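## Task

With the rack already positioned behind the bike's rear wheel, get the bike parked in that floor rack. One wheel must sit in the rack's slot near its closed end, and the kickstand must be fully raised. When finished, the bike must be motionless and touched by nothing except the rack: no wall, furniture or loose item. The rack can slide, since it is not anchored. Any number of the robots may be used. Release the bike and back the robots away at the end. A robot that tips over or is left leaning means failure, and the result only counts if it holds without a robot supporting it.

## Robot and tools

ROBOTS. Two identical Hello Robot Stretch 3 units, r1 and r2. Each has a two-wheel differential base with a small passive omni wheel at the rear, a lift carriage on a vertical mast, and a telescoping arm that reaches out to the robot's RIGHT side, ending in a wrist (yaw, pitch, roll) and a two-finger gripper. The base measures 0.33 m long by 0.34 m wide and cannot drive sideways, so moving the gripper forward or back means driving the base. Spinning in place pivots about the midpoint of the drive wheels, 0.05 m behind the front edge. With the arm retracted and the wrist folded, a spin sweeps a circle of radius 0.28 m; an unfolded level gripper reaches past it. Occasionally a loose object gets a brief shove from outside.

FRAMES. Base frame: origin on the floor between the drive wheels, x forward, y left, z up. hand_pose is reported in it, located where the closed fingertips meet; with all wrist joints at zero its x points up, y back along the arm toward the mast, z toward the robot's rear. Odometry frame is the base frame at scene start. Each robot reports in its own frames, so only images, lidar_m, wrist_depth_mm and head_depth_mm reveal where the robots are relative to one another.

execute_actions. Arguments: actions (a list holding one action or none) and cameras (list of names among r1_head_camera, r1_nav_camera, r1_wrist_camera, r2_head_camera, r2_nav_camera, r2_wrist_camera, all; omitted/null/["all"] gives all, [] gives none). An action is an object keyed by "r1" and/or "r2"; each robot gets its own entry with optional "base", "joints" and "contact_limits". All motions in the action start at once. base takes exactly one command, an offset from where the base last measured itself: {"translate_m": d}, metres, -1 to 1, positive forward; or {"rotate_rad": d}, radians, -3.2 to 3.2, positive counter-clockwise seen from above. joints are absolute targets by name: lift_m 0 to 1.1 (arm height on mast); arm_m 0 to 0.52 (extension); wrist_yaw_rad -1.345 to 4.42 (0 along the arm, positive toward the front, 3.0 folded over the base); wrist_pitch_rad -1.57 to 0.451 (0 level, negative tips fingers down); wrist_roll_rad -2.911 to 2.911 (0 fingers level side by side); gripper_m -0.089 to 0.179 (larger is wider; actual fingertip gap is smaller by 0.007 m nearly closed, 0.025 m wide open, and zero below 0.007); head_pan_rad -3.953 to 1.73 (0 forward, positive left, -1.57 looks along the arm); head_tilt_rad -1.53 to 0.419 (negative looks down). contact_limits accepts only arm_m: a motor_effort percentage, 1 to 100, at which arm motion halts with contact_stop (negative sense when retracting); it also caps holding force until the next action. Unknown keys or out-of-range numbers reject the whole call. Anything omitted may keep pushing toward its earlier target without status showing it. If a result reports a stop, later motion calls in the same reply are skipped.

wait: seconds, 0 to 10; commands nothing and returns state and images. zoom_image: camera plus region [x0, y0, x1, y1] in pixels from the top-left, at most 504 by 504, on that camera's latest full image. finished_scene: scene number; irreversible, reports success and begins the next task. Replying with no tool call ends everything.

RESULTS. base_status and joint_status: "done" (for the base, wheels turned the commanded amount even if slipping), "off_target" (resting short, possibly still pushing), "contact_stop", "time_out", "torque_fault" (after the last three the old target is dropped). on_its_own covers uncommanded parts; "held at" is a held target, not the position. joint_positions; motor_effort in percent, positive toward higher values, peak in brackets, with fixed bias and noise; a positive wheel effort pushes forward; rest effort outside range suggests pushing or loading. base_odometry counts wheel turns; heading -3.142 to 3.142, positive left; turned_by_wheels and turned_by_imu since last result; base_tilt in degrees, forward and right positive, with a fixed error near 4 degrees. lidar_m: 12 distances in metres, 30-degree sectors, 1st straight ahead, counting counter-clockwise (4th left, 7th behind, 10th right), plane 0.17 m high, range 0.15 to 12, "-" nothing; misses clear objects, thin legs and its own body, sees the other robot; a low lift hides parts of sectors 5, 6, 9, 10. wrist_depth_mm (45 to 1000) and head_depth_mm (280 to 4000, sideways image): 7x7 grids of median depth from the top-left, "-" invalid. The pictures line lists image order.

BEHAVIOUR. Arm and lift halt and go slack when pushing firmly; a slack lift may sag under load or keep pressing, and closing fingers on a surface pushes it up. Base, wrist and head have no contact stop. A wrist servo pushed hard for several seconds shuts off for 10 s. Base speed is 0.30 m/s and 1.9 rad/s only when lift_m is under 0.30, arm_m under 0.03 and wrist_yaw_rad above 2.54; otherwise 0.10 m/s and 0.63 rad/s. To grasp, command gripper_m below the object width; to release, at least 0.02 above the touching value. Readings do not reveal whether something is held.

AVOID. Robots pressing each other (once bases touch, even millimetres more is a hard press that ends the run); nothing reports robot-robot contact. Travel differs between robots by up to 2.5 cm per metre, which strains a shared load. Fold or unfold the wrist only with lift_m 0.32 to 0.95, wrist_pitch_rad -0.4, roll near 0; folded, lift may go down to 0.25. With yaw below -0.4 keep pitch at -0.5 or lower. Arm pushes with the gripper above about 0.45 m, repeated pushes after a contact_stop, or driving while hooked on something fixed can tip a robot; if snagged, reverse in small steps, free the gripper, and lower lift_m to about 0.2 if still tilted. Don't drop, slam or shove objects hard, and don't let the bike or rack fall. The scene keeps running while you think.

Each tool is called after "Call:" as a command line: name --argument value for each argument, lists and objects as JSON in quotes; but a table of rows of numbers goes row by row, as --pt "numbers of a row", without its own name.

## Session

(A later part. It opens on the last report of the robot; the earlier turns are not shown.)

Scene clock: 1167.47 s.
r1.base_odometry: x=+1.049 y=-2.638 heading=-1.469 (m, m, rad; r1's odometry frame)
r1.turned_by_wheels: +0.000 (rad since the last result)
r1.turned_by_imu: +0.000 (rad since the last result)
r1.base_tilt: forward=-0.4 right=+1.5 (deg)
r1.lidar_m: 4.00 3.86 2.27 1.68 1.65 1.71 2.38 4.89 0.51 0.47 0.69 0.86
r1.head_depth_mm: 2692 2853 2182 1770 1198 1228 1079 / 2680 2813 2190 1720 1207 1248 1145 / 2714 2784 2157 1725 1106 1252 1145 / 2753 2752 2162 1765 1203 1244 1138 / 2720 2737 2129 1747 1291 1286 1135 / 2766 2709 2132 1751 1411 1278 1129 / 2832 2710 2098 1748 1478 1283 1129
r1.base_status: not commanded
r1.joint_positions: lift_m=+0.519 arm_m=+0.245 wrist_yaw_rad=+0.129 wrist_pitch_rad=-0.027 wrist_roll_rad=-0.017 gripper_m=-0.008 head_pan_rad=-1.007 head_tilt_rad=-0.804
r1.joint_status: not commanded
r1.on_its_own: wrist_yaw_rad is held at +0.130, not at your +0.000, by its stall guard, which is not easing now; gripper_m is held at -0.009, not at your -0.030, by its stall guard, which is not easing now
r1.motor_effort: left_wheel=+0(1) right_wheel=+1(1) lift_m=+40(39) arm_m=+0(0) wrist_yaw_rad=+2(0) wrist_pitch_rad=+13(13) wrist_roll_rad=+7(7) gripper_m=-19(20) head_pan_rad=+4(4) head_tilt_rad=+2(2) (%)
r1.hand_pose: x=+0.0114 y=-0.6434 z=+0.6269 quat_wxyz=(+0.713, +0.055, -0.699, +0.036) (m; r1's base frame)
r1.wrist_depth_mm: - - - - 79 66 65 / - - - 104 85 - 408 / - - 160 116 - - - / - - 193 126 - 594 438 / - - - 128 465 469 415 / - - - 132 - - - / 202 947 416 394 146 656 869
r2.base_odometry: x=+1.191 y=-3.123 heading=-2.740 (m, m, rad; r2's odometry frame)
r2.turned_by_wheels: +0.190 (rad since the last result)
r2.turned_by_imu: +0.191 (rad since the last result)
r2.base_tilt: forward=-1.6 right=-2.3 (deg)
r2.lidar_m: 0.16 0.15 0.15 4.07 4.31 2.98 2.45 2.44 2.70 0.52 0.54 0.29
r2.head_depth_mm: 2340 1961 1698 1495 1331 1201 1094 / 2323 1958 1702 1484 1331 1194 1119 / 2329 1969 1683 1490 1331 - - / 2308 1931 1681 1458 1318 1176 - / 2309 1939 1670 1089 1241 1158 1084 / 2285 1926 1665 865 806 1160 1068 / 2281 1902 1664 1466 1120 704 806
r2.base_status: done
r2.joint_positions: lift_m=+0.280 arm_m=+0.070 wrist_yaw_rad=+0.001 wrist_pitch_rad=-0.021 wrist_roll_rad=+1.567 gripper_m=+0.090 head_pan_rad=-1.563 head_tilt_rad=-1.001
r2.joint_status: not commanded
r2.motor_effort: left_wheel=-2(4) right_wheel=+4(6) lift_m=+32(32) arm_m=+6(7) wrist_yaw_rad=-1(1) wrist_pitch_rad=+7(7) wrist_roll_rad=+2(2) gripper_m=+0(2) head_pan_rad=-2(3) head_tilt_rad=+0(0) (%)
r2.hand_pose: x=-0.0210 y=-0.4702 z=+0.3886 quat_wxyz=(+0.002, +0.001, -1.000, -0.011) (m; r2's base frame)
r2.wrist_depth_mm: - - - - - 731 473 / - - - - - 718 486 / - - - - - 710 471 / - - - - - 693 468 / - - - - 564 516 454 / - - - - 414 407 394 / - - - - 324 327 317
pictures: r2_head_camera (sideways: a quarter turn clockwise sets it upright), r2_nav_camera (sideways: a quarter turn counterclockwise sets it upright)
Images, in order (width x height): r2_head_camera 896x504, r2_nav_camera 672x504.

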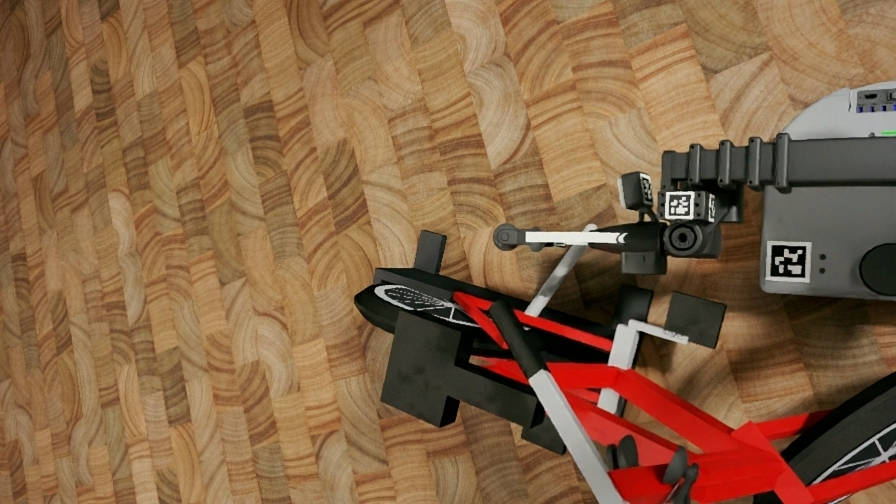

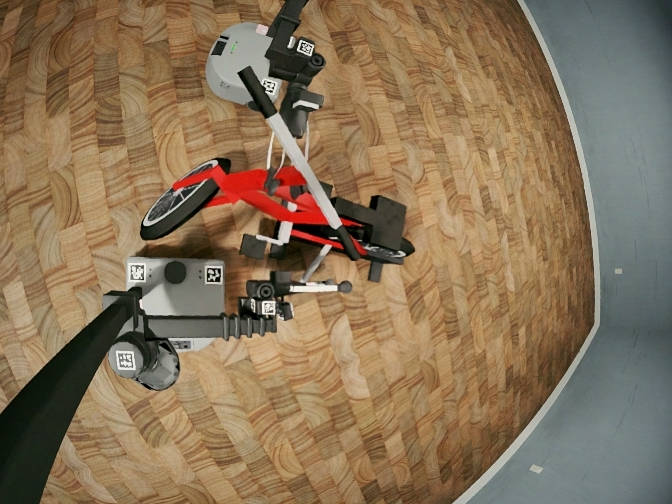

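Call:
execute_actions --actions '[{"r2": {"base": {"rotate_rad": 0.06}, "joints": {"lift_m": 0.12}}}]' --cameras '["r2_head_camera", "r2_wrist_camera"]'

Scene clock: 1178.30 s.
r1.base_odometry: x=+1.049 y=-2.638 heading=-1.469 (m, m, rad; r1's odometry frame)
r1.turned_by_wheels: +0.000 (rad since the last result)
r1.turned_by_imu: +0.000 (rad since the last result)
r1.base_tilt: forward=-0.4 right=+1.4 (deg)
r1.lidar_m: 4.00 3.88 2.28 1.68 1.66 1.70 2.37 4.90 0.52 0.48 0.69 0.86
r1.head_depth_mm: 2721 2810 2179 1770 1188 1228 1084 / 2700 2788 2154 1731 1229 1255 1146 / 2685 2814 2154 1774 1104 1243 1139 / 2714 2720 2158 1745 1189 1251 1130 / 2769 2749 2127 1748 1293 1289 1134 / 2777 2704 2152 1757 1416 1284 1131 / 2752 2674 2106 1737 1475 1276 1131
r1.base_status: not commanded
r1.joint_positions: lift_m=+0.519 arm_m=+0.245 wrist_yaw_rad=+0.129 wrist_pitch_rad=-0.027 wrist_roll_rad=-0.017 gripper_m=-0.008 head_pan_rad=-1.007 head_tilt_rad=-0.804
r1.joint_status: not commanded
r1.on_its_own: wrist_yaw_rad is held at +0.130, not at your +0.000, by its stall guard, which is not easing now; gripper_m is held at -0.009, not at your -0.030, by its stall guard, which is not easing now
r1.motor_effort: left_wheel=+0(0) right_wheel=+1(1) lift_m=+39(40) arm_m=+0(1) wrist_yaw_rad=+0(0) wrist_pitch_rad=+13(13) wrist_roll_rad=+7(7) gripper_m=-19(19) head_pan_rad=+4(4) head_tilt_rad=+2(2) (%)
r1.hand_pose: x=+0.0114 y=-0.6434 z=+0.6269 quat_wxyz=(+0.713, +0.055, -0.699, +0.036) (m; r1's base frame)
r1.wrist_depth_mm: - - - - 79 66 65 / - - - 104 85 - - / - - 160 116 - - 430 / - - 194 126 - - - / - - - 128 - - - / - - - 131 529 528 - / 202 948 932 448 147 482 851
r2.base_odometry: x=+1.191 y=-3.123 heading=-2.680 (m, m, rad; r2's odometry frame)
r2.turned_by_wheels: +0.060 (rad since the last result)
r2.turned_by_imu: +0.059 (rad since the last result)
r2.base_tilt: forward=-1.5 right=-2.3 (deg)
r2.lidar_m: 0.16 0.15 2.65 4.31 4.31 2.87 2.45 2.44 2.77 0.52 0.55 0.21
r2.head_depth_mm: 2341 1977 1696 1496 1330 1207 1097 / 2325 1952 1699 1500 1334 1203 1124 / 2318 1963 1679 1487 1325 1214 - / 2310 1943 1679 1409 1303 1179 - / 2301 1936 1671 875 1166 1161 1083 / 2283 1930 1665 1404 825 1161 903 / 2295 1931 1664 1469 1304 724 827
r2.base_status: done
r2.joint_positions: lift_m=+0.120 arm_m=+0.070 wrist_yaw_rad=+0.001 wrist_pitch_rad=-0.020 wrist_roll_rad=+1.567 gripper_m=+0.090 head_pan_rad=-1.563 head_tilt_rad=-1.001
r2.joint_status: all done
r2.motor_effort: left_wheel=-2(6) right_wheel=+3(7) lift_m=+17(28) arm_m=+6(6) wrist_yaw_rad=-1(2) wrist_pitch_rad=+7(7) wrist_roll_rad=+2(2) gripper_m=+1(1) head_pan_rad=-2(2) head_tilt_rad=+0(1) (%)
r2.hand_pose: x=-0.0211 y=-0.4702 z=+0.2296 quat_wxyz=(+0.002, +0.001, -1.000, -0.011) (m; r2's base frame)
r2.wrist_depth_mm: - - - - 911 428 283 / - - - - 874 427 281 / - - - - 856 417 279 / - - - - 573 414 168 / - - - 448 438 385 177 / - - 323 340 342 306 277 / - - 302 289 243 263 263
pictures: r2_head_camera (sideways: a quarter turn clockwise sets it upright), r2_wrist_camera
Images, in order (width x height): r2_head_camera 896x504, r2_wrist_camera 644x364.

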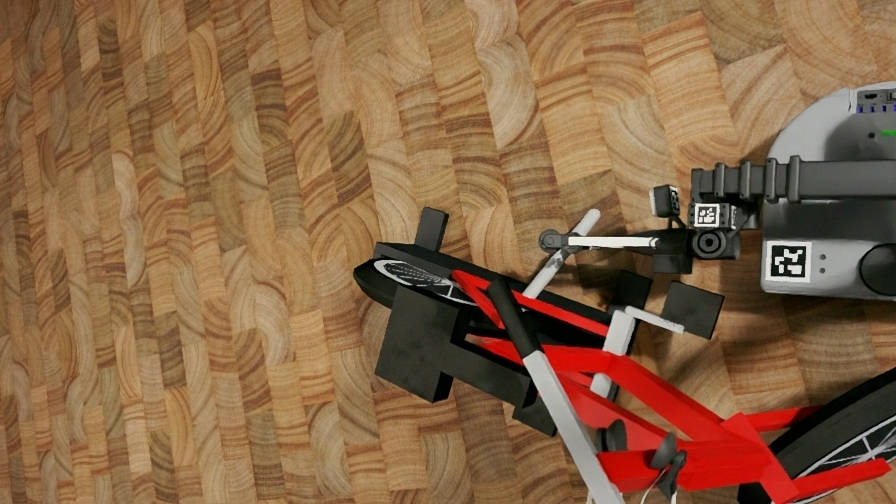

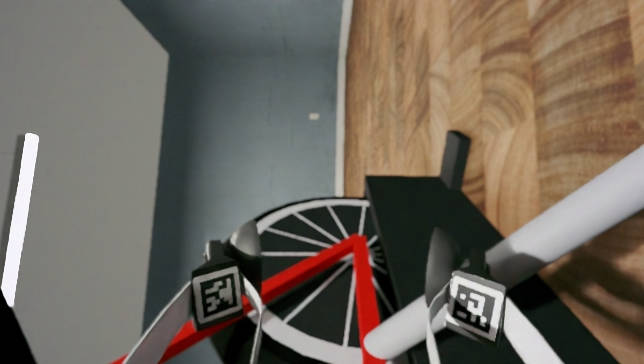

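Call:
execute_actions --actions '[{"r2": {"joints": {"arm_m": 0.02}}}]' --cameras '[]'

Call:
execute_actions --actions '[{"r2": {"joints": {"wrist_pitch_rad": -0.42, "lift_m": 0.10}}}]' --cameras '["r2_wrist_camera"]'

Scene clock: 1195.40 s.
r1.base_odometry: x=+1.049 y=-2.638 heading=-1.469 (m, m, rad; r1's odometry frame)
r1.turned_by_wheels: +0.000 (rad since the last result)
r1.turned_by_imu: +0.000 (rad since the last result)
r1.base_tilt: forward=-0.4 right=+1.4 (deg)
r1.lidar_m: 4.01 3.86 2.28 1.68 1.65 1.71 2.37 4.89 0.51 0.47 0.69 0.86
r1.head_depth_mm: 2683 2798 2176 1771 1223 1230 1075 / 2694 2836 2159 1738 1229 1252 1139 / 2692 2764 2167 1781 1106 1244 1142 / 2754 2804 2153 1764 1206 1242 1135 / 2742 2726 2125 1762 1294 1294 1134 / 2775 2731 2137 1733 1413 1277 1125 / 2784 2645 2104 1741 1467 1281 1129
r1.base_status: not commanded
r1.joint_positions: lift_m=+0.519 arm_m=+0.245 wrist_yaw_rad=+0.129 wrist_pitch_rad=-0.027 wrist_roll_rad=-0.017 gripper_m=-0.008 head_pan_rad=-1.007 head_tilt_rad=-0.804
r1.joint_status: not commanded
r1.on_its_own: wrist_yaw_rad is held at +0.130, not at your +0.000, by its stall guard, which is not easing now; gripper_m is held at -0.009, not at your -0.030, by its stall guard, which is not easing now
r1.motor_effort: left_wheel=+0(1) right_wheel=+1(1) lift_m=+40(40) arm_m=+0(0) wrist_yaw_rad=+1(0) wrist_pitch_rad=+13(13) wrist_roll_rad=+7(7) gripper_m=-18(18) head_pan_rad=+4(4) head_tilt_rad=+2(2) (%)
r1.hand_pose: x=+0.0114 y=-0.6434 z=+0.6269 quat_wxyz=(+0.713, +0.055, -0.699, +0.036) (m; r1's base frame)
r1.wrist_depth_mm: - - - - 79 66 65 / - - - 104 85 - - / - - 161 116 - - 431 / - - 194 126 - - - / - - - 128 - - - / - - - 132 534 527 - / 201 970 946 840 145 484 872
r2.base_odometry: x=+1.191 y=-3.123 heading=-2.680 (m, m, rad; r2's odometry frame)
r2.turned_by_wheels: +0.000 (rad since the last result)
r2.turned_by_imu: -0.001 (rad since the last result)
r2.base_tilt: forward=-1.5 right=-2.3 (deg)
r2.lidar_m: 0.16 0.15 2.64 4.31 4.32 2.87 2.44 2.44 2.78 0.52 0.55 0.21
r2.head_depth_mm: 2352 1975 1694 1502 1334 1207 1099 / 2345 1976 1691 1487 1328 1200 1117 / 2329 1940 1684 1487 1331 1210 - / 2304 1948 1678 1403 1314 1215 - / 2309 1932 1669 877 1168 1161 1085 / 2315 1925 1675 1403 822 1156 899 / 2279 1911 1658 1475 1308 727 827
r2.base_status: not commanded
r2.joint_positions: lift_m=+0.120 arm_m=+0.020 wrist_yaw_rad=+0.001 wrist_pitch_rad=-0.020 wrist_roll_rad=+1.567 gripper_m=+0.090 head_pan_rad=-1.563 head_tilt_rad=-1.001
r2.joint_status: all done
r2.motor_effort: left_wheel=-2(2) right_wheel=+2(3) lift_m=+17(17) arm_m=-6(7) wrist_yaw_rad=-1(1) wrist_pitch_rad=+7(7) wrist_roll_rad=+2(2) gripper_m=+0(0) head_pan_rad=-3(2) head_tilt_rad=+0(0) (%)
r2.hand_pose: x=-0.0211 y=-0.4211 z=+0.2296 quat_wxyz=(+0.002, +0.001, -1.000, -0.011) (m; r2's base frame)
r2.wrist_depth_mm: - - - - 886 428 283 / - - - - 867 418 281 / - - - - 853 420 255 / - - - - 610 391 255 / - - - 468 469 296 278 / 337 - 351 366 280 349 277 / 327 - - 306 291 282 270
pictures: none
No camera images: the call's "cameras" was empty. Leave "cameras" out to get every camera's image.

Scene clock: 1196.43 s.
r1.base_odometry: x=+1.049 y=-2.638 heading=-1.469 (m, m, rad; r1's odometry frame)
r1.turned_by_wheels: +0.000 (rad since the last result)
r1.turned_by_imu: +0.000 (rad since the last result)
r1.base_tilt: forward=-0.4 right=+1.5 (deg)
r1.lidar_m: 4.00 3.85 2.27 1.68 1.65 1.70 2.37 4.89 0.52 0.47 0.69 0.86
r1.head_depth_mm: 2654 2813 2165 1783 1211 1232 1086 / 2703 2782 2158 1739 1287 1245 1143 / 2722 2769 2151 1767 1104 1245 1146 / 2737 2793 2148 1755 1202 1255 1134 / 2772 2769 2138 1739 1301 1287 1137 / 2781 2730 2143 1745 1418 1274 1128 / 2783 2709 2112 1726 1464 1281 1131
r1.base_status: not commanded
r1.joint_positions: lift_m=+0.519 arm_m=+0.245 wrist_yaw_rad=+0.129 wrist_pitch_rad=-0.027 wrist_roll_rad=-0.017 gripper_m=-0.008 head_pan_rad=-1.007 head_tilt_rad=-0.804
r1.joint_status: not commanded
r1.on_its_own: wrist_yaw_rad is held at +0.130, not at your +0.000, by its stall guard, which is not easing now; gripper_m is held at -0.009, not at your -0.030, by its stall guard, which is not easing now
r1.motor_effort: left_wheel=+1(0) right_wheel=+1(1) lift_m=+40(40) arm_m=+0(0) wrist_yaw_rad=+1(0) wrist_pitch_rad=+13(13) wrist_roll_rad=+7(7) gripper_m=-20(18) head_pan_rad=+4(4) head_tilt_rad=+2(2) (%)
r1.hand_pose: x=+0.0114 y=-0.6434 z=+0.6269 quat_wxyz=(+0.713, +0.055, -0.699, +0.036) (m; r1's base frame)
r1.wrist_depth_mm: - - - - 80 66 65 / - - - 104 85 - - / - - 160 116 - - 427 / - - 194 126 - - - / - - - 128 - - - / - - - 131 568 542 - / 202 957 953 856 145 492 851
r2.base_odometry: x=+1.191 y=-3.123 heading=-2.680 (m, m, rad; r2's odometry frame)
r2.turned_by_wheels: +0.000 (rad since the last result)
r2.turned_by_imu: +0.000 (rad since the last result)
r2.base_tilt: forward=-1.4 right=-2.3 (deg)
r2.lidar_m: 0.16 0.15 2.64 4.31 4.29 2.87 2.44 2.44 2.78 0.52 0.55 0.21
r2.head_depth_mm: 2349 1968 1700 1490 1330 1202 1091 / 2340 1967 1694 1490 1329 1201 1124 / 2320 1950 1687 1484 1326 1214 - / 2327 1956 1680 1405 1306 1212 - / 2303 1953 1664 876 1164 1156 1088 / 2294 1920 1669 1398 822 1159 899 / 2282 1930 1662 1475 1306 726 827
r2.base_status: not commanded
r2.joint_positions: lift_m=+0.100 arm_m=+0.020 wrist_yaw_rad=+0.001 wrist_pitch_rad=-0.431 wrist_roll_rad=+1.567 gripper_m=+0.090 head_pan_rad=-1.563 head_tilt_rad=-1.001
r2.joint_status: all done
r2.motor_effort: left_wheel=-2(2) right_wheel=+3(3) lift_m=+17(16) arm_m=-6(6) wrist_yaw_rad=-1(1) wrist_pitch_rad=+4(7) wrist_roll_rad=+2(2) gripper_m=+0(1) head_pan_rad=-2(2) head_tilt_rad=+0(0) (%)
r2.hand_pose: x=-0.0212 y=-0.3880 z=+0.1098 quat_wxyz=(+0.002, +0.001, -0.977, -0.214) (m; r2's base frame)
r2.wrist_depth_mm: - - - 448 271 190 150 / - - - 444 268 193 150 / - - - 452 273 193 151 / - - 593 358 275 196 152 / 443 429 438 423 285 195 152 / 323 343 354 361 298 188 152 / 283 290 291 297 251 199 153
pictures: r2_wrist_camera
Images, in order (width x height): r2_wrist_camera 644x364.

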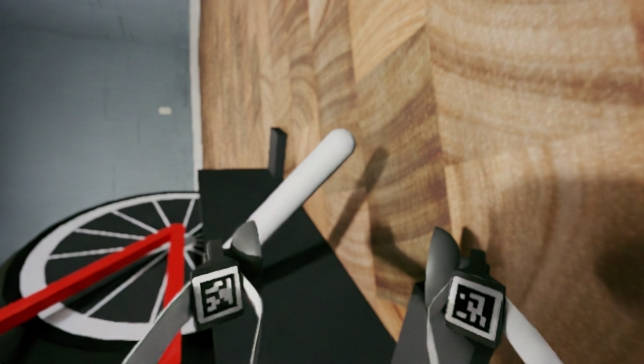

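Call:
execute_actions --actions '[{"r2": {"joints": {"arm_m": 0.08}}}]' --cameras '[]'

Call:
execute_actions --actions '[{"r2": {"joints": {"wrist_pitch_rad": -0.2, "lift_m": 0.05}}}]' --cameras '[]'

Call:
execute_actions --actions '[{"r2": {"joints": {"wrist_pitch_rad": 0.0, "lift_m": 0.003}}}]' --cameras '["r2_wrist_camera", "r2_head_camera"]'

Scene clock: 1204.77 s.
r1.base_odometry: x=+1.049 y=-2.638 heading=-1.469 (m, m, rad; r1's odometry frame)
r1.turned_by_wheels: +0.000 (rad since the last result)
r1.turned_by_imu: +0.000 (rad since the last result)
r1.base_tilt: forward=-0.4 right=+1.4 (deg)
r1.lidar_m: 3.99 3.86 2.28 1.68 1.65 1.71 2.37 4.90 0.52 0.47 0.69 0.86
r1.head_depth_mm: 2668 2816 2168 1774 1192 1234 1081 / 2705 2806 2162 1731 1232 1257 1147 / 2678 2765 2153 1779 1110 1250 1144 / 2722 2752 2149 1765 1204 1239 1138 / 2758 2761 2143 1748 1306 1282 1131 / 2773 2733 2122 1750 1415 1278 1134 / 2803 2698 2114 1737 1476 1280 1124
r1.base_status: not commanded
r1.joint_positions: lift_m=+0.519 arm_m=+0.245 wrist_yaw_rad=+0.129 wrist_pitch_rad=-0.027 wrist_roll_rad=-0.017 gripper_m=-0.008 head_pan_rad=-1.007 head_tilt_rad=-0.804
r1.joint_status: not commanded
r1.on_its_own: wrist_yaw_rad is held at +0.130, not at your +0.000, by its stall guard, which is not easing now; gripper_m is held at -0.009, not at your -0.030, by its stall guard, which is not easing now
r1.motor_effort: left_wheel=+1(1) right_wheel=+1(1) lift_m=+39(40) arm_m=+0(0) wrist_yaw_rad=+2(1) wrist_pitch_rad=+13(13) wrist_roll_rad=+7(7) gripper_m=-19(18) head_pan_rad=+4(4) head_tilt_rad=+2(1) (%)
r1.hand_pose: x=+0.0114 y=-0.6434 z=+0.6269 quat_wxyz=(+0.713, +0.055, -0.699, +0.036) (m; r1's base frame)
r1.wrist_depth_mm: - - - - 80 66 65 / - - - 104 85 - - / - - 160 115 - - 429 / - - 194 126 - - - / - - - 128 - - - / - - - 131 566 541 - / 202 960 941 457 145 488 858
r2.base_odometry: x=+1.191 y=-3.123 heading=-2.680 (m, m, rad; r2's odometry frame)
r2.turned_by_wheels: +0.000 (rad since the last result)
r2.turned_by_imu: -0.001 (rad since the last result)
r2.base_tilt: forward=-1.5 right=-2.3 (deg)
r2.lidar_m: 0.16 0.15 2.64 4.32 4.30 2.87 2.44 2.43 2.78 0.52 0.55 0.21
r2.head_depth_mm: 2360 1962 1710 1493 1333 1203 1090 / 2339 1965 1703 1488 1327 1205 1120 / 2311 1954 1689 1485 1329 1220 - / 2328 1953 1674 1409 1304 1180 - / 2295 1924 1673 876 1170 1164 1088 / 2274 1928 1676 1402 821 1158 899 / 2286 1931 1665 1473 1312 724 825
r2.base_status: not commanded
r2.joint_positions: lift_m=+0.100 arm_m=+0.080 wrist_yaw_rad=+0.001 wrist_pitch_rad=-0.432 wrist_roll_rad=+1.567 gripper_m=+0.090 head_pan_rad=-1.563 head_tilt_rad=-1.001
r2.joint_status: all done
r2.motor_effort: left_wheel=-2(2) right_wheel=+3(3) lift_m=+17(17) arm_m=+7(9) wrist_yaw_rad=-1(1) wrist_pitch_rad=+4(4) wrist_roll_rad=+2(2) gripper_m=+1(1) head_pan_rad=-2(2) head_tilt_rad=+0(0) (%)
r2.hand_pose: x=-0.0212 y=-0.4470 z=+0.1097 quat_wxyz=(+0.002, +0.001, -0.977, -0.215) (m; r2's base frame)
r2.wrist_depth_mm: - - - 444 266 191 150 / - - - 443 269 193 151 / - - - 455 255 193 151 / - - 576 410 259 194 152 / - 414 436 356 284 194 151 / 314 320 217 340 293 189 153 / 259 274 260 280 275 184 154
pictures: none
No camera images: the call's "cameras" was empty. Leave "cameras" out to get every camera's image.

Scene clock: 1206.07 s.
r1.base_odometry: x=+1.049 y=-2.638 heading=-1.469 (m, m, rad; r1's odometry frame)
r1.turned_by_wheels: +0.000 (rad since the last result)
r1.turned_by_imu: +0.000 (rad since the last result)
r1.base_tilt: forward=-0.4 right=+1.4 (deg)
r1.lidar_m: 4.01 3.86 2.28 1.68 1.65 1.70 2.38 4.89 0.52 0.47 0.69 0.86
r1.head_depth_mm: 2697 2798 2173 1779 1234 1230 1083 / 2696 2790 2177 1739 1271 1259 1143 / 2761 2764 2161 1779 1100 1244 1141 / 2741 2773 2175 1756 1201 1243 1135 / 2769 2754 2113 1747 1298 1286 1128 / 2829 2734 2130 1758 1406 1285 1130 / 2779 2736 2105 1728 1468 1279 1128
r1.base_status: not commanded
r1.joint_positions: lift_m=+0.519 arm_m=+0.245 wrist_yaw_rad=+0.129 wrist_pitch_rad=-0.027 wrist_roll_rad=-0.017 gripper_m=-0.008 head_pan_rad=-1.007 head_tilt_rad=-0.804
r1.joint_status: not commanded
r1.on_its_own: wrist_yaw_rad is held at +0.130, not at your +0.000, by its stall guard, which is not easing now; gripper_m is held at -0.009, not at your -0.030, by its stall guard, which is not easing now
r1.motor_effort: left_wheel=+1(0) right_wheel=+1(1) lift_m=+40(40) arm_m=+0(0) wrist_yaw_rad=+2(2) wrist_pitch_rad=+13(13) wrist_roll_rad=+7(7) gripper_m=-19(19) head_pan_rad=+4(4) head_tilt_rad=+3(3) (%)
r1.hand_pose: x=+0.0114 y=-0.6434 z=+0.6269 quat_wxyz=(+0.713, +0.055, -0.699, +0.036) (m; r1's base frame)
r1.wrist_depth_mm: - - - - 79 66 65 / - - - 104 85 - - / - - 161 116 - - 431 / - - 194 126 - - - / - - - 127 - - - / - - - 132 638 594 - / 201 949 942 694 145 497 898
r2.base_odometry: x=+1.191 y=-3.123 heading=-2.680 (m, m, rad; r2's odometry frame)
r2.turned_by_wheels: +0.000 (rad since the last result)
r2.turned_by_imu: +0.000 (rad since the last result)
r2.base_tilt: forward=-1.4 right=-2.3 (deg)
r2.lidar_m: 0.16 0.15 2.65 4.30 4.30 2.86 2.44 2.44 2.79 0.52 0.55 0.21
r2.head_depth_mm: 2340 1968 1703 1494 1335 1203 1093 / 2339 1952 1706 1492 1331 1202 1125 / 2327 1951 1681 1480 1331 1221 - / 2328 1941 1686 1415 1306 1179 - / 2274 1943 1683 875 1171 1162 1086 / 2301 1921 1668 1397 821 1159 900 / 2297 1926 1665 1466 1309 724 826
r2.base_status: not commanded
r2.joint_positions: lift_m=+0.050 arm_m=+0.080 wrist_yaw_rad=+0.001 wrist_pitch_rad=-0.220 wrist_roll_rad=+1.567 gripper_m=+0.090 head_pan_rad=-1.563 head_tilt_rad=-1.001
r2.joint_status: all done
r2.motor_effort: left_wheel=-1(2) right_wheel=+3(3) lift_m=+17(15) arm_m=+6(7) wrist_yaw_rad=-1(1) wrist_pitch_rad=+7(6) wrist_roll_rad=+2(2) gripper_m=+1(1) head_pan_rad=-3(3) head_tilt_rad=+0(0) (%)
r2.hand_pose: x=-0.0211 y=-0.4693 z=+0.1094 quat_wxyz=(+0.002, +0.001, -0.994, -0.110) (m; r2's base frame)
r2.wrist_depth_mm: - - - 770 311 195 143 / - - - 772 313 196 142 / - - - 776 266 195 142 / - - - 551 169 195 142 / - 419 446 188 312 195 143 / 352 323 203 315 324 185 143 / 265 278 224 269 269 197 143
pictures: none
No camera images: the call's "cameras" was empty. Leave "cameras" out to get every camera's image.

Scene clock: 1207.33 s.
r1.base_odometry: x=+1.049 y=-2.638 heading=-1.469 (m, m, rad; r1's odometry frame)
r1.turned_by_wheels: +0.000 (rad since the last result)
r1.turned_by_imu: +0.000 (rad since the last result)
r1.base_tilt: forward=-0.4 right=+1.4 (deg)
r1.lidar_m: 4.00 3.87 2.27 1.68 1.65 1.70 2.38 4.89 0.52 0.48 0.69 0.86
r1.head_depth_mm: 2681 2831 2172 1773 1264 1229 1081 / 2746 2798 2185 1734 1304 1248 1143 / 2720 2791 2160 1769 1104 1252 1140 / 2756 2773 2157 1743 1203 1233 1137 / 2769 2767 2137 1741 1292 1278 1133 / 2772 2746 2120 1725 1419 1280 1133 / 2791 2678 2109 1721 1489 1285 1126
r1.base_status: not commanded
r1.joint_positions: lift_m=+0.519 arm_m=+0.245 wrist_yaw_rad=+0.129 wrist_pitch_rad=-0.027 wrist_roll_rad=-0.017 gripper_m=-0.008 head_pan_rad=-1.007 head_tilt_rad=-0.804
r1.joint_status: not commanded
r1.on_its_own: wrist_yaw_rad is held at +0.130, not at your +0.000, by its stall guard, which is not easing now; gripper_m is held at -0.009, not at your -0.030, by its stall guard, which is not easing now
r1.motor_effort: left_wheel=+0(1) right_wheel=+1(1) lift_m=+40(40) arm_m=+0(0) wrist_yaw_rad=+0(2) wrist_pitch_rad=+13(13) wrist_roll_rad=+7(7) gripper_m=-19(19) head_pan_rad=+4(4) head_tilt_rad=+3(3) (%)
r1.hand_pose: x=+0.0114 y=-0.6434 z=+0.6269 quat_wxyz=(+0.713, +0.055, -0.699, +0.036) (m; r1's base frame)
r1.wrist_depth_mm: - - - - 79 66 65 / - - - 104 85 - - / - - 161 116 - - 431 / - - 194 125 - - - / - - - 128 - - - / - - - 132 - - - / 202 954 963 857 145 552 903
r2.base_odometry: x=+1.191 y=-3.123 heading=-2.680 (m, m, rad; r2's odometry frame)
r2.turned_by_wheels: +0.000 (rad since the last result)
r2.turned_by_imu: +0.000 (rad since the last result)
r2.base_tilt: forward=-1.5 right=-2.2 (deg)
r2.lidar_m: 0.16 0.15 2.64 4.31 4.32 2.87 2.44 2.44 2.79 0.52 0.55 0.21
r2.head_depth_mm: 2371 1974 1703 1493 1330 1203 1095 / 2342 1955 1689 1491 1327 1204 1125 / 2326 1956 1690 1481 1321 1218 - / 2326 1945 1682 1408 1305 1189 - / 2303 1928 1682 876 1174 1160 1090 / 2280 1934 1669 1401 823 1155 902 / 2278 1931 1661 1470 1313 724 824
r2.base_status: not commanded
r2.joint_positions: lift_m=+0.003 arm_m=+0.080 wrist_yaw_rad=+0.002 wrist_pitch_rad=-0.022 wrist_roll_rad=+1.569 gripper_m=+0.090 head_pan_rad=-1.563 head_tilt_rad=-1.001
r2.joint_status: all done
r2.motor_effort: left_wheel=-1(2) right_wheel=+3(4) lift_m=+17(16) arm_m=+7(7) wrist_yaw_rad=-2(3) wrist_pitch_rad=+7(10) wrist_roll_rad=+1(2) gripper_m=+0(1) head_pan_rad=-3(2) head_tilt_rad=+0(0) (%)
r2.hand_pose: x=-0.0209 y=-0.4802 z=+0.1122 quat_wxyz=(+0.001, +0.001, -1.000, -0.011) (m; r2's base frame)
r2.wrist_depth_mm: - - - - 449 215 142 / - - - - 435 213 141 / - - - - 377 211 140 / - - - - 149 210 139 / - - 458 188 366 207 139 / - 333 296 196 328 187 138 / - 284 240 265 269 205 137
pictures: r2_head_camera (sideways: a quarter turn clockwise sets it upright), r2_wrist_camera
Images, in order (width x height): r2_head_camera 896x504, r2_wrist_camera 644x364.

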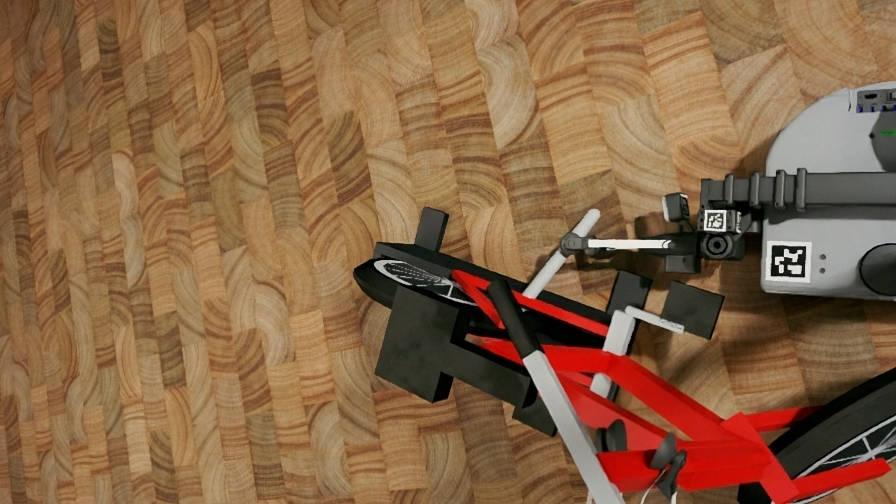

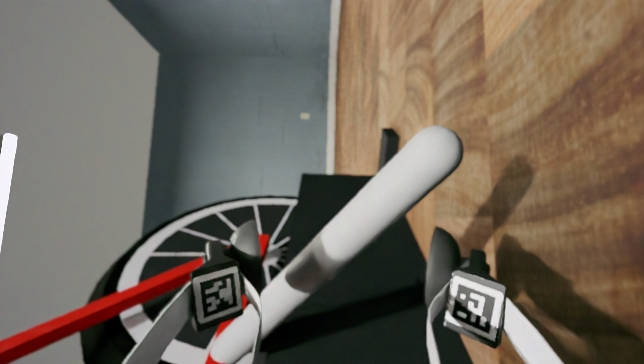

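Call:
execute_actions --actions '[{"r2": {"joints": {"arm_m": 0.20}, "contact_limits": {"arm_m": 40}}}]' --cameras '["r2_wrist_camera", "r2_head_camera"]'

Scene clock: 1215.20 s.
r1.base_odometry: x=+1.049 y=-2.638 heading=-1.469 (m, m, rad; r1's odometry frame)
r1.turned_by_wheels: +0.000 (rad since the last result)
r1.turned_by_imu: +0.000 (rad since the last result)
r1.base_tilt: forward=-0.4 right=+1.5 (deg)
r1.lidar_m: 3.98 3.87 2.28 1.68 1.66 1.70 2.37 4.90 0.52 0.47 0.69 0.86
r1.head_depth_mm: 2662 2835 2175 1766 1282 1233 1088 / 2719 2794 2186 1733 1281 1259 1146 / 2725 2766 2159 1788 1102 1249 1143 / 2740 2739 2151 1751 1208 1244 1139 / 2749 2733 2130 1761 1296 1288 1141 / 2777 2744 2131 1739 1426 1282 1132 / 2802 2700 2124 1737 1467 1278 1133
r1.base_status: not commanded
r1.joint_positions: lift_m=+0.519 arm_m=+0.245 wrist_yaw_rad=+0.129 wrist_pitch_rad=-0.027 wrist_roll_rad=-0.017 gripper_m=-0.008 head_pan_rad=-1.007 head_tilt_rad=-0.804
r1.joint_status: not commanded
r1.on_its_own: wrist_yaw_rad is held at +0.130, not at your +0.000, by its stall guard, which is not easing now; gripper_m is held at -0.009, not at your -0.030, by its stall guard, which is not easing now
r1.motor_effort: left_wheel=+1(1) right_wheel=+0(1) lift_m=+40(39) arm_m=+0(0) wrist_yaw_rad=+1(1) wrist_pitch_rad=+13(13) wrist_roll_rad=+7(7) gripper_m=-18(19) head_pan_rad=+4(4) head_tilt_rad=+2(2) (%)
r1.hand_pose: x=+0.0115 y=-0.6434 z=+0.6269 quat_wxyz=(+0.712, +0.055, -0.699, +0.036) (m; r1's base frame)
r1.wrist_depth_mm: - - - - 79 66 65 / - - - 104 85 - - / - - 160 116 - - 432 / - - 185 126 - - - / - - - 128 - - - / - - - 130 143 - - / 202 978 910 862 147 550 898
r2.base_odometry: x=+1.191 y=-3.123 heading=-2.680 (m, m, rad; r2's odometry frame)
r2.turned_by_wheels: +0.000 (rad since the last result)
r2.turned_by_imu: -0.001 (rad since the last result)
r2.base_tilt: forward=-1.4 right=-2.3 (deg)
r2.lidar_m: 0.16 0.15 2.64 4.32 4.31 2.87 2.44 2.44 2.78 0.52 0.55 0.21
r2.head_depth_mm: 2361 1978 1706 1492 1334 1201 1094 / 2345 1955 1697 1482 1328 1196 1124 / 2312 1952 1690 1490 1335 1200 - / 2319 1959 1681 1423 1325 1177 - / 2327 1927 1672 875 1191 1160 1089 / 2300 1935 1675 1401 822 1155 905 / 2286 1920 1671 1469 1310 726 829
r2.base_status: not commanded
r2.joint_positions: lift_m=+0.003 arm_m=+0.199 wrist_yaw_rad=+0.000 wrist_pitch_rad=-0.024 wrist_roll_rad=+1.569 gripper_m=+0.090 head_pan_rad=-1.563 head_tilt_rad=-1.001
r2.joint_status: all done
r2.motor_effort: left_wheel=-2(2) right_wheel=+2(3) lift_m=+17(17) arm_m=+14(13) wrist_yaw_rad=+0(2) wrist_pitch_rad=+8(8) wrist_roll_rad=+1(1) gripper_m=-1(0) head_pan_rad=-2(2) head_tilt_rad=+0(0) (%)
r2.contact_limits: arm_m 40 (drawing in: default 30, maximum 49; extending or still: default 42, maximum 68)
r2.hand_pose: x=-0.0213 y=-0.5996 z=+0.1115 quat_wxyz=(+0.001, +0.000, -1.000, -0.013) (m; r2's base frame)
r2.wrist_depth_mm: - - - - 427 210 140 / - - - - 424 210 140 / - - - - 400 207 138 / - - - - 408 204 144 / - - 410 357 350 206 - / - 303 306 281 283 48 - / 248 237 239 233 53 - -
pictures: r2_head_camera (sideways: a quarter turn clockwise sets it upright), r2_wrist_camera
Images, in order (width x height): r2_head_camera 896x504, r2_wrist_camera 644x364.

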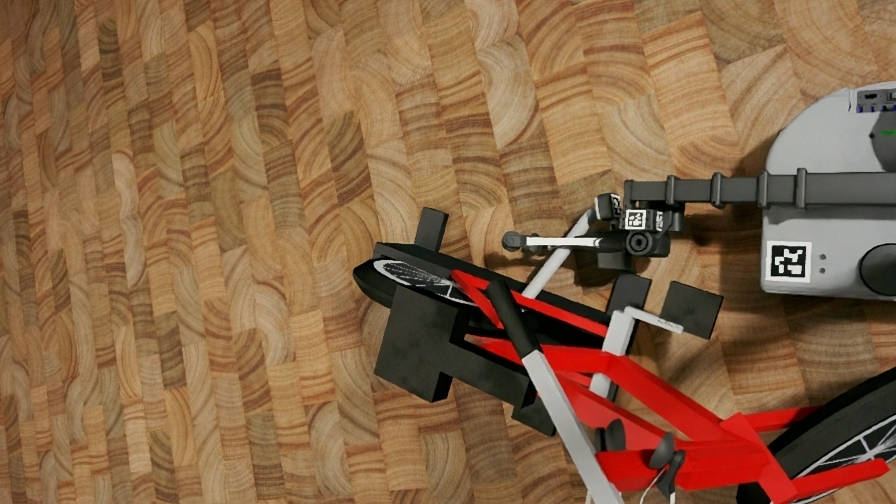

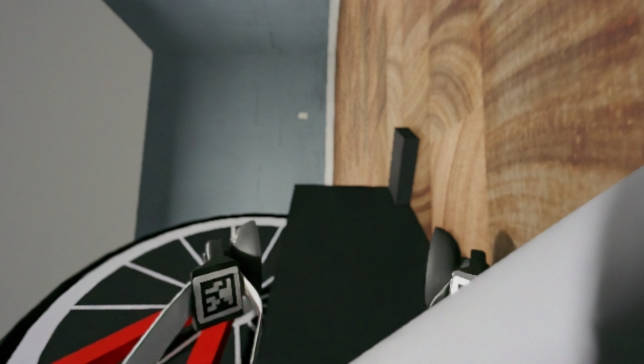

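Call:
execute_actions --actions '[{"r2": {"joints": {"arm_m": 0.27}, "contact_limits": {"arm_m": 50}}}]' --cameras '["r2_head_camera", "r1_head_camera"]'

Scene clock: 1223.93 s.
r1.base_odometry: x=+1.049 y=-2.638 heading=-1.469 (m, m, rad; r1's odometry frame)
r1.turned_by_wheels: +0.000 (rad since the last result)
r1.turned_by_imu: +0.000 (rad since the last result)
r1.base_tilt: forward=-0.4 right=+1.4 (deg)
r1.lidar_m: 4.00 3.86 2.28 1.68 1.65 1.70 2.37 4.89 0.52 0.47 0.69 0.86
r1.head_depth_mm: 2695 2809 2172 1781 1299 1226 1080 / 2696 2800 2181 1720 1305 1253 1149 / 2741 2787 2151 1766 1106 1252 1141 / 2745 2778 2149 1758 1204 1241 1131 / 2762 2748 2118 1745 1290 1294 1136 / 2789 2732 2133 1746 1423 1285 1127 / 2810 2705 2128 1747 1469 1280 1131
r1.base_status: not commanded
r1.joint_positions: lift_m=+0.519 arm_m=+0.245 wrist_yaw_rad=+0.132 wrist_pitch_rad=-0.027 wrist_roll_rad=-0.017 gripper_m=-0.008 head_pan_rad=-1.007 head_tilt_rad=-0.804
r1.joint_status: not commanded
r1.on_its_own: wrist_yaw_rad is held at +0.130, not at your +0.000, by its stall guard, which is not easing now; gripper_m is held at -0.009, not at your -0.030, by its stall guard, which is not easing now
r1.motor_effort: left_wheel=+1(1) right_wheel=+0(0) lift_m=+40(39) arm_m=+0(0) wrist_yaw_rad=-3(2) wrist_pitch_rad=+13(13) wrist_roll_rad=+7(7) gripper_m=-18(19) head_pan_rad=+4(4) head_tilt_rad=+3(2) (%)
r1.hand_pose: x=+0.0122 y=-0.6433 z=+0.6269 quat_wxyz=(+0.712, +0.056, -0.698, +0.037) (m; r1's base frame)
r1.wrist_depth_mm: - - - - 79 66 68 / - - - 103 84 - 406 / - - 159 117 - - 431 / - - 183 126 - - - / - - - 128 - - - / - - - 130 - - - / 203 962 946 850 146 547 903
r2.base_odometry: x=+1.191 y=-3.123 heading=-2.681 (m, m, rad; r2's odometry frame)
r2.turned_by_wheels: -0.001 (rad since the last result)
r2.turned_by_imu: -0.002 (rad since the last result)
r2.base_tilt: forward=-1.5 right=-2.3 (deg)
r2.lidar_m: 0.16 0.15 2.64 4.31 4.30 2.87 2.45 2.44 2.79 0.55 0.55 0.21
r2.head_depth_mm: 2350 1966 1693 1487 1331 1204 1097 / 2331 1964 1694 1492 1329 1197 1124 / 2308 1956 1685 1483 1349 1197 - / 2316 1952 1681 1420 1342 1193 - / 2306 1947 1680 875 1203 1157 1084 / 2299 1944 1669 1401 824 1162 908 / 2276 1939 1667 1462 1257 723 830
r2.base_status: not commanded
r2.joint_positions: lift_m=+0.003 arm_m=+0.269 wrist_yaw_rad=-0.019 wrist_pitch_rad=+0.000 wrist_roll_rad=+1.573 gripper_m=+0.090 head_pan_rad=-1.563 head_tilt_rad=-1.001
r2.joint_status: all done
r2.on_its_own: right_wheel is at rest, and its effort (+19) is outside its rest range (-18 to +18); wrist_yaw_rad is at rest, and its effort (+22) is outside its rest range (-12 to +12)
r2.motor_effort: left_wheel=-7(7) right_wheel=+19(18) lift_m=+17(17) arm_m=+14(15) wrist_yaw_rad=+22(22) wrist_pitch_rad=+0(10) wrist_roll_rad=+0(1) gripper_m=-2(1) head_pan_rad=-3(2) head_tilt_rad=+0(0) (%)
r2.contact_limits: arm_m 50 (drawing in: default 30, maximum 49; extending or still: default 42, maximum 68)
r2.hand_pose: x=-0.0263 y=-0.6703 z=+0.1178 quat_wxyz=(-0.001, -0.010, -1.000, +0.000) (m; r2's base frame)
r2.wrist_depth_mm: - - - - 486 226 148 / - - - - 480 60 127 / - - - - 473 56 128 / - - - - 66 55 138 / - - - 353 58 55 145 / - 295 297 259 55 179 143 / 239 241 238 63 54 205 144
pictures: r1_head_camera (sideways: a quarter turn clockwise sets it upright), r2_head_camera (sideways: a quarter turn clockwise sets it upright)
Images, in order (width x height): r1_head_camera 896x504, r2_head_camera 896x504.

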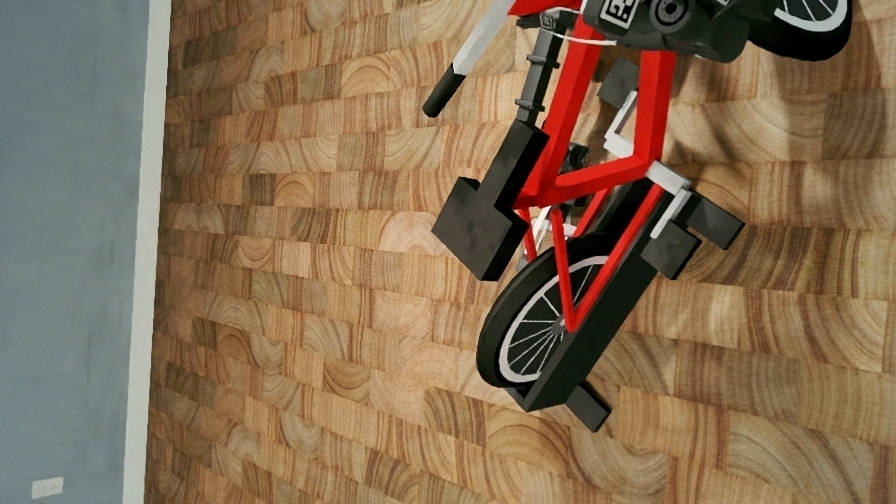

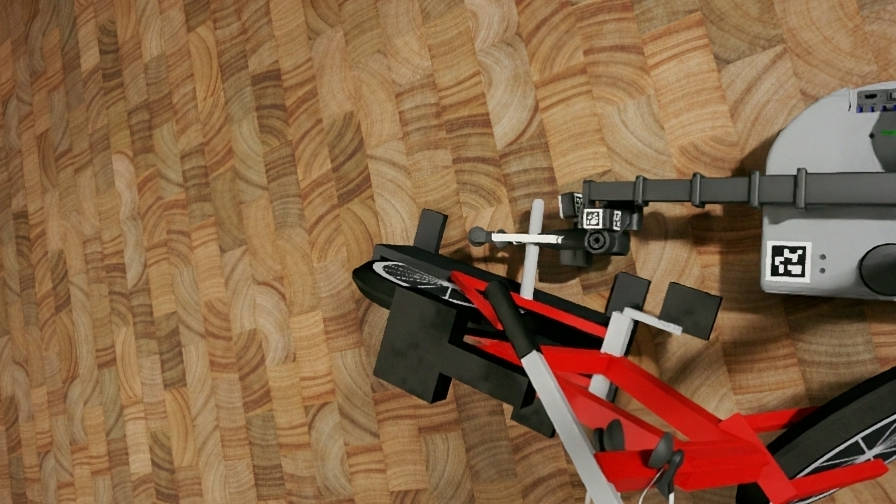

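Call:
execute_actions --actions '[{"r2": {"joints": {"arm_m": 0.33, "wrist_yaw_rad": -0.2, "lift_m": 0.03}, "contact_limits": {"arm_m": 50}}}]' --cameras '["r2_head_camera", "r2_wrist_camera"]'

Scene clock: 1242.47 s.
r1.base_odometry: x=+1.049 y=-2.638 heading=-1.469 (m, m, rad; r1's odometry frame)
r1.turned_by_wheels: +0.000 (rad since the last result)
r1.turned_by_imu: +0.000 (rad since the last result)
r1.base_tilt: forward=-0.4 right=+1.6 (deg)
r1.lidar_m: 4.00 3.85 2.27 1.68 1.65 1.70 2.36 4.89 0.51 0.47 0.69 0.86
r1.head_depth_mm: 2717 2788 2205 1790 1268 1226 1091 / 2714 2853 2177 1735 1297 1258 1144 / 2741 2803 2164 1755 1104 1243 1147 / 2745 2755 2116 1753 1199 1243 1137 / 2735 2733 2174 1749 1281 1284 1131 / 2771 2739 2135 1754 1413 1282 1129 / 2807 2726 2114 1756 1478 1277 1131
r1.base_status: not commanded
r1.joint_positions: lift_m=+0.519 arm_m=+0.245 wrist_yaw_rad=+0.132 wrist_pitch_rad=-0.028 wrist_roll_rad=-0.017 gripper_m=-0.008 head_pan_rad=-1.007 head_tilt_rad=-0.803
r1.joint_status: not commanded
r1.on_its_own: wrist_yaw_rad is held at +0.130, not at your +0.000, by its stall guard, which is not easing now; gripper_m is held at -0.009, not at your -0.030, by its stall guard, which is not easing now
r1.motor_effort: left_wheel=+1(1) right_wheel=+0(1) lift_m=+39(40) arm_m=+1(1) wrist_yaw_rad=-2(2) wrist_pitch_rad=+13(13) wrist_roll_rad=+7(7) gripper_m=-17(19) head_pan_rad=+4(4) head_tilt_rad=+1(1) (%)
r1.hand_pose: x=+0.0123 y=-0.6431 z=+0.6268 quat_wxyz=(+0.712, +0.056, -0.698, +0.037) (m; r1's base frame)
r1.wrist_depth_mm: - - - - 79 66 68 / - - - 104 85 - 406 / - - 159 117 - - 433 / - - 185 126 - - - / - - - 128 - - - / - - - 130 143 - - / 202 961 949 849 147 510 905
r2.base_odometry: x=+1.191 y=-3.123 heading=-2.680 (m, m, rad; r2's odometry frame)
r2.turned_by_wheels: +0.001 (rad since the last result)
r2.turned_by_imu: +0.000 (rad since the last result)
r2.base_tilt: forward=-1.4 right=-2.3 (deg)
r2.lidar_m: 0.16 0.15 2.65 4.31 4.30 2.86 2.44 2.44 2.78 0.55 0.55 0.21
r2.head_depth_mm: 2349 1978 1697 1493 1334 1207 1093 / 2315 1957 1689 1499 1332 1204 1120 / 2322 1961 1689 1484 1342 1201 - / 2309 1958 1676 1412 1298 1199 - / 2300 1939 1670 873 1204 1162 1083 / 2285 1941 1668 1407 826 1157 906 / 2305 1926 1666 1467 1311 726 830
r2.base_status: not commanded
r2.joint_positions: lift_m=+0.030 arm_m=+0.330 wrist_yaw_rad=-0.197 wrist_pitch_rad=-0.022 wrist_roll_rad=+1.578 gripper_m=+0.090 head_pan_rad=-1.563 head_tilt_rad=-1.001
r2.joint_status: all done
r2.motor_effort: left_wheel=-1(7) right_wheel=+2(18) lift_m=+33(39) arm_m=+7(14) wrist_yaw_rad=-3(34) wrist_pitch_rad=+7(24) wrist_roll_rad=-2(2) gripper_m=-1(6) head_pan_rad=-2(2) head_tilt_rad=+0(1) (%)
r2.contact_limits: arm_m 50 (drawing in: default 30, maximum 49; extending or still: default 42, maximum 68)
r2.hand_pose: x=-0.0715 y=-0.7252 z=+0.1383 quat_wxyz=(-0.004, -0.099, -0.995, -0.011) (m; r2's base frame)
r2.wrist_depth_mm: - - - - 525 258 171 / - - - - 523 257 170 / - - - - 512 256 169 / - - - - 506 252 169 / - - - - 550 252 168 / - - - - 507 226 168 / - - 302 284 277 251 167
pictures: r2_head_camera (sideways: a quarter turn clockwise sets it upright), r2_wrist_camera
Images, in order (width x height): r2_head_camera 896x504, r2_wrist_camera 644x364.

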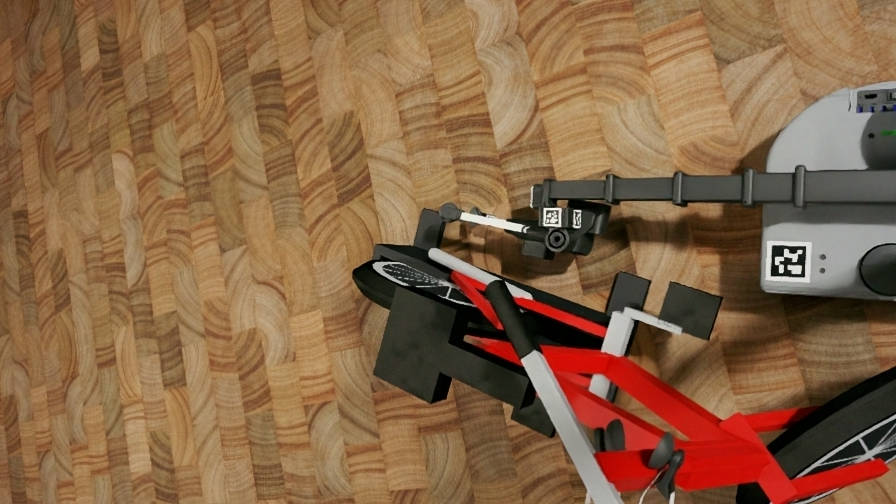

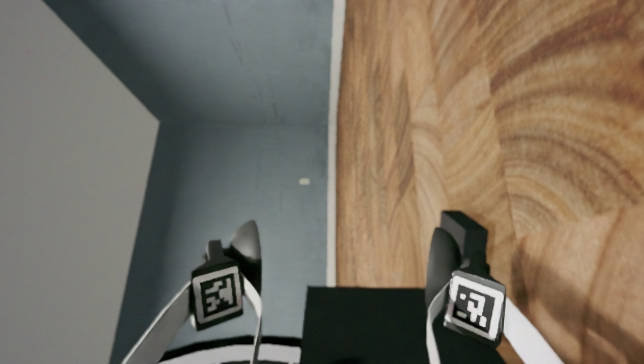

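Call:
execute_actions --actions '[{"r2": {"joints": {"lift_m": 0.25, "arm_m": 0.10, "wrist_yaw_rad": 0.0}}}]' --cameras '[]'

Call:
execute_actions --actions '[{"r2": {"joints": {"arm_m": 0.0, "wrist_roll_rad": 0.0, "head_pan_rad": -0.4, "head_tilt_rad": -0.7}, "base": {"translate_m": -0.6}}, "r1": {"joints": {"gripper_m": 0.10}}}]' --cameras '["r2_head_camera", "r1_head_camera"]'

Scene clock: 1252.60 s.
r1.base_odometry: x=+1.049 y=-2.638 heading=-1.469 (m, m, rad; r1's odometry frame)
r1.turned_by_wheels: +0.000 (rad since the last result)
r1.turned_by_imu: -0.001 (rad since the last result)
r1.base_tilt: forward=-0.4 right=+1.5 (deg)
r1.lidar_m: 3.98 3.86 2.27 1.68 1.65 1.71 2.36 4.87 0.52 0.47 0.69 0.86
r1.head_depth_mm: 2675 2832 2159 1787 1134 1228 1079 / 2699 2792 2171 1730 1176 1247 1144 / 2730 2793 2138 1758 1108 1244 1136 / 2753 2777 2135 1756 1200 1245 1136 / 2738 2759 2150 1754 1281 1289 1134 / 2764 2718 2127 1736 1415 1287 1134 / 2785 2705 2124 1749 1473 1277 1122
r1.base_status: not commanded
r1.joint_positions: lift_m=+0.519 arm_m=+0.245 wrist_yaw_rad=+0.132 wrist_pitch_rad=-0.028 wrist_roll_rad=-0.017 gripper_m=-0.008 head_pan_rad=-1.007 head_tilt_rad=-0.803
r1.joint_status: not commanded
r1.on_its_own: wrist_yaw_rad is held at +0.130, not at your +0.000, by its stall guard, which is not easing now; gripper_m is held at -0.009, not at your -0.030, by its stall guard, which is not easing now
r1.motor_effort: left_wheel=+1(1) right_wheel=+0(1) lift_m=+39(39) arm_m=+1(1) wrist_yaw_rad=-3(2) wrist_pitch_rad=+13(13) wrist_roll_rad=+7(7) gripper_m=-18(19) head_pan_rad=+4(4) head_tilt_rad=+2(3) (%)
r1.hand_pose: x=+0.0123 y=-0.6431 z=+0.6268 quat_wxyz=(+0.712, +0.056, -0.698, +0.037) (m; r1's base frame)
r1.wrist_depth_mm: - - - - 79 66 68 / - - - 103 85 - 408 / - - 159 117 - - 432 / - - 185 125 - - - / - - - 128 561 481 432 / - - - 130 144 493 - / 202 886 409 406 148 647 885
r2.base_odometry: x=+1.191 y=-3.123 heading=-2.680 (m, m, rad; r2's odometry frame)
r2.turned_by_wheels: +0.000 (rad since the last result)
r2.turned_by_imu: -0.001 (rad since the last result)
r2.base_tilt: forward=-1.5 right=-2.2 (deg)
r2.lidar_m: 0.16 0.15 2.64 4.30 4.31 2.87 2.44 2.44 2.79 0.55 0.55 0.21
r2.head_depth_mm: 2342 1970 1706 1490 1330 1203 1098 / 2329 1955 1693 1492 1336 1196 1119 / 2325 1949 1693 1482 1347 1184 - / 2310 1951 1688 1408 1347 1179 - / 2305 1935 1668 879 1203 1161 1084 / 2294 1939 1674 1403 825 1160 904 / 2287 1915 1669 1466 1313 724 829
r2.base_status: not commanded
r2.joint_positions: lift_m=+0.250 arm_m=+0.100 wrist_yaw_rad=-0.002 wrist_pitch_rad=-0.021 wrist_roll_rad=+1.578 gripper_m=+0.090 head_pan_rad=-1.563 head_tilt_rad=-1.001
r2.joint_status: all done
r2.motor_effort: left_wheel=-1(1) right_wheel=+1(2) lift_m=+33(34) arm_m=-6(7) wrist_yaw_rad=+3(3) wrist_pitch_rad=+7(7) wrist_roll_rad=-2(2) gripper_m=-1(0) head_pan_rad=-2(2) head_tilt_rad=+0(0) (%)
r2.hand_pose: x=-0.0218 y=-0.5011 z=+0.3586 quat_wxyz=(-0.003, -0.001, -1.000, -0.011) (m; r2's base frame)
r2.wrist_depth_mm: - - - - - 661 439 / - - - - - 649 432 / - - - - - 663 429 / - - - - - 543 431 / - - - - 443 403 400 / - - - 381 350 309 329 / - 239 - - 279 271 269
pictures: none
No camera images: the call's "cameras" was empty. Leave "cameras" out to get every camera's image.

Scene clock: 1259.83 s.
r1.base_odometry: x=+1.049 y=-2.638 heading=-1.469 (m, m, rad; r1's odometry frame)
r1.turned_by_wheels: +0.000 (rad since the last result)
r1.turned_by_imu: -0.001 (rad since the last result)
r1.base_tilt: forward=-0.4 right=+1.4 (deg)
r1.lidar_m: 4.00 3.86 2.27 1.68 1.65 1.70 2.38 4.87 0.51 0.47 0.69 0.86
r1.head_depth_mm: 2654 2797 2169 1805 1410 1230 1071 / 2682 2829 2170 1734 1411 1247 1146 / 2717 2791 2164 1780 1099 1252 1147 / 2718 2721 2166 1737 1198 1247 1142 / 2752 2750 2146 1754 1300 1293 1132 / 2790 2713 2140 1749 1416 1283 1132 / 2825 2720 2121 1736 1479 1274 1132
r1.base_status: not commanded
r1.joint_positions: lift_m=+0.519 arm_m=+0.245 wrist_yaw_rad=+0.132 wrist_pitch_rad=-0.028 wrist_roll_rad=-0.006 gripper_m=+0.100 head_pan_rad=-1.007 head_tilt_rad=-0.803
r1.joint_status: all done
r1.on_its_own: wrist_yaw_rad is held at +0.130, not at your +0.000, by its stall guard, which is not easing now
r1.motor_effort: left_wheel=+1(1) right_wheel=+0(1) lift_m=+39(39) arm_m=+1(1) wrist_yaw_rad=-1(2) wrist_pitch_rad=+13(13) wrist_roll_rad=+2(7) gripper_m=+0(81) head_pan_rad=+4(4) head_tilt_rad=+2(2) (%)
r1.hand_pose: x=+0.0121 y=-0.6432 z=+0.6269 quat_wxyz=(+0.709, +0.056, -0.702, +0.037) (m; r1's base frame)
r1.wrist_depth_mm: - - - - 77 66 68 / - - - 100 82 - - / - - 153 114 - - - / - - 176 124 - - - / - - - 126 - - - / - - - 132 - - - / 205 972 950 850 140 891 896
r2.base_odometry: x=+1.728 y=-2.856 heading=-2.680 (m, m, rad; r2's odometry frame)
r2.turned_by_wheels: +0.000 (rad since the last result)
r2.turned_by_imu: +0.000 (rad since the last result)
r2.base_tilt: forward=-1.4 right=-2.3 (deg)
r2.lidar_m: 0.72 2.89 3.27 4.14 3.92 2.20 1.87 1.87 2.13 3.60 0.96 0.90
r2.head_depth_mm: - 3515 2509 1957 1335 1360 1168 / 3641 3483 2495 1877 1318 1349 1163 / 3351 3452 2482 1934 1371 1341 1160 / 3120 3278 2517 1854 1470 1312 1157 / 2865 3130 2438 1081 1501 1331 1159 / 2640 1518 1165 1701 1188 1329 1152 / 2547 2746 2432 1891 1560 1270 1151
r2.base_status: done
r2.joint_positions: lift_m=+0.250 arm_m=+0.000 wrist_yaw_rad=-0.002 wrist_pitch_rad=-0.021 wrist_roll_rad=+0.006 gripper_m=+0.090 head_pan_rad=-0.407 head_tilt_rad=-0.704
r2.joint_status: all done
r2.motor_effort: left_wheel=-1(5) right_wheel=+2(4) lift_m=+32(32) arm_m=-6(5) wrist_yaw_rad=+2(2) wrist_pitch_rad=+7(7) wrist_roll_rad=-2(3) gripper_m=+0(1) head_pan_rad=+2(25) head_tilt_rad=+1(18) (%)
r2.hand_pose: x=-0.0218 y=-0.4011 z=+0.3589 quat_wxyz=(+0.705, +0.007, -0.709, -0.008) (m; r2's base frame)
r2.wrist_depth_mm: - - - - - - - / - - - - - - - / - - - - - - - / - - - - - - - / 716 - - - - - - / 700 862 - 845 838 888 915 / 652 630 630 642 645 630 654
pictures: r1_head_camera (sideways: a quarter turn clockwise sets it upright), r2_head_camera (sideways: a quarter turn clockwise sets it upright)
Images, in order (width x height): r1_head_camera 896x504, r2_head_camera 896x504.

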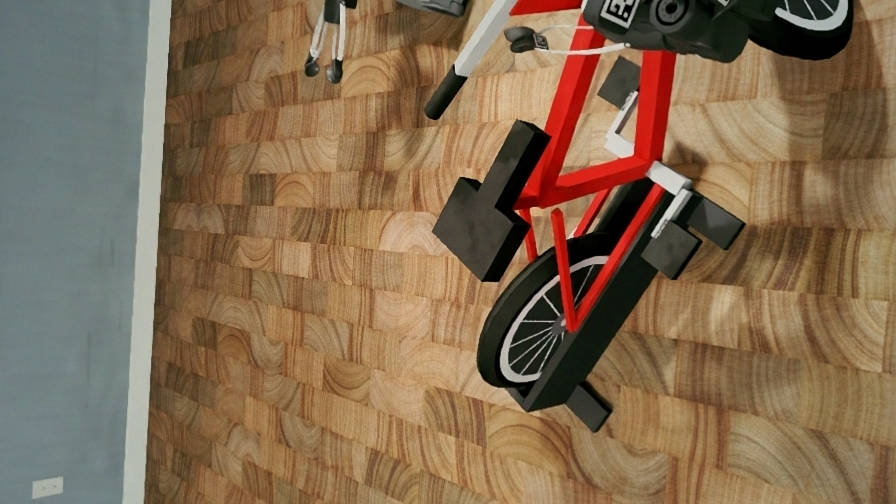

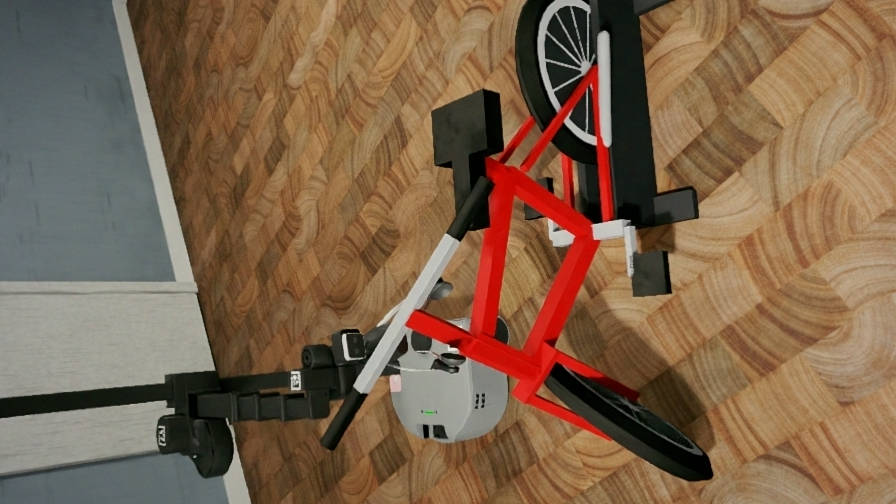

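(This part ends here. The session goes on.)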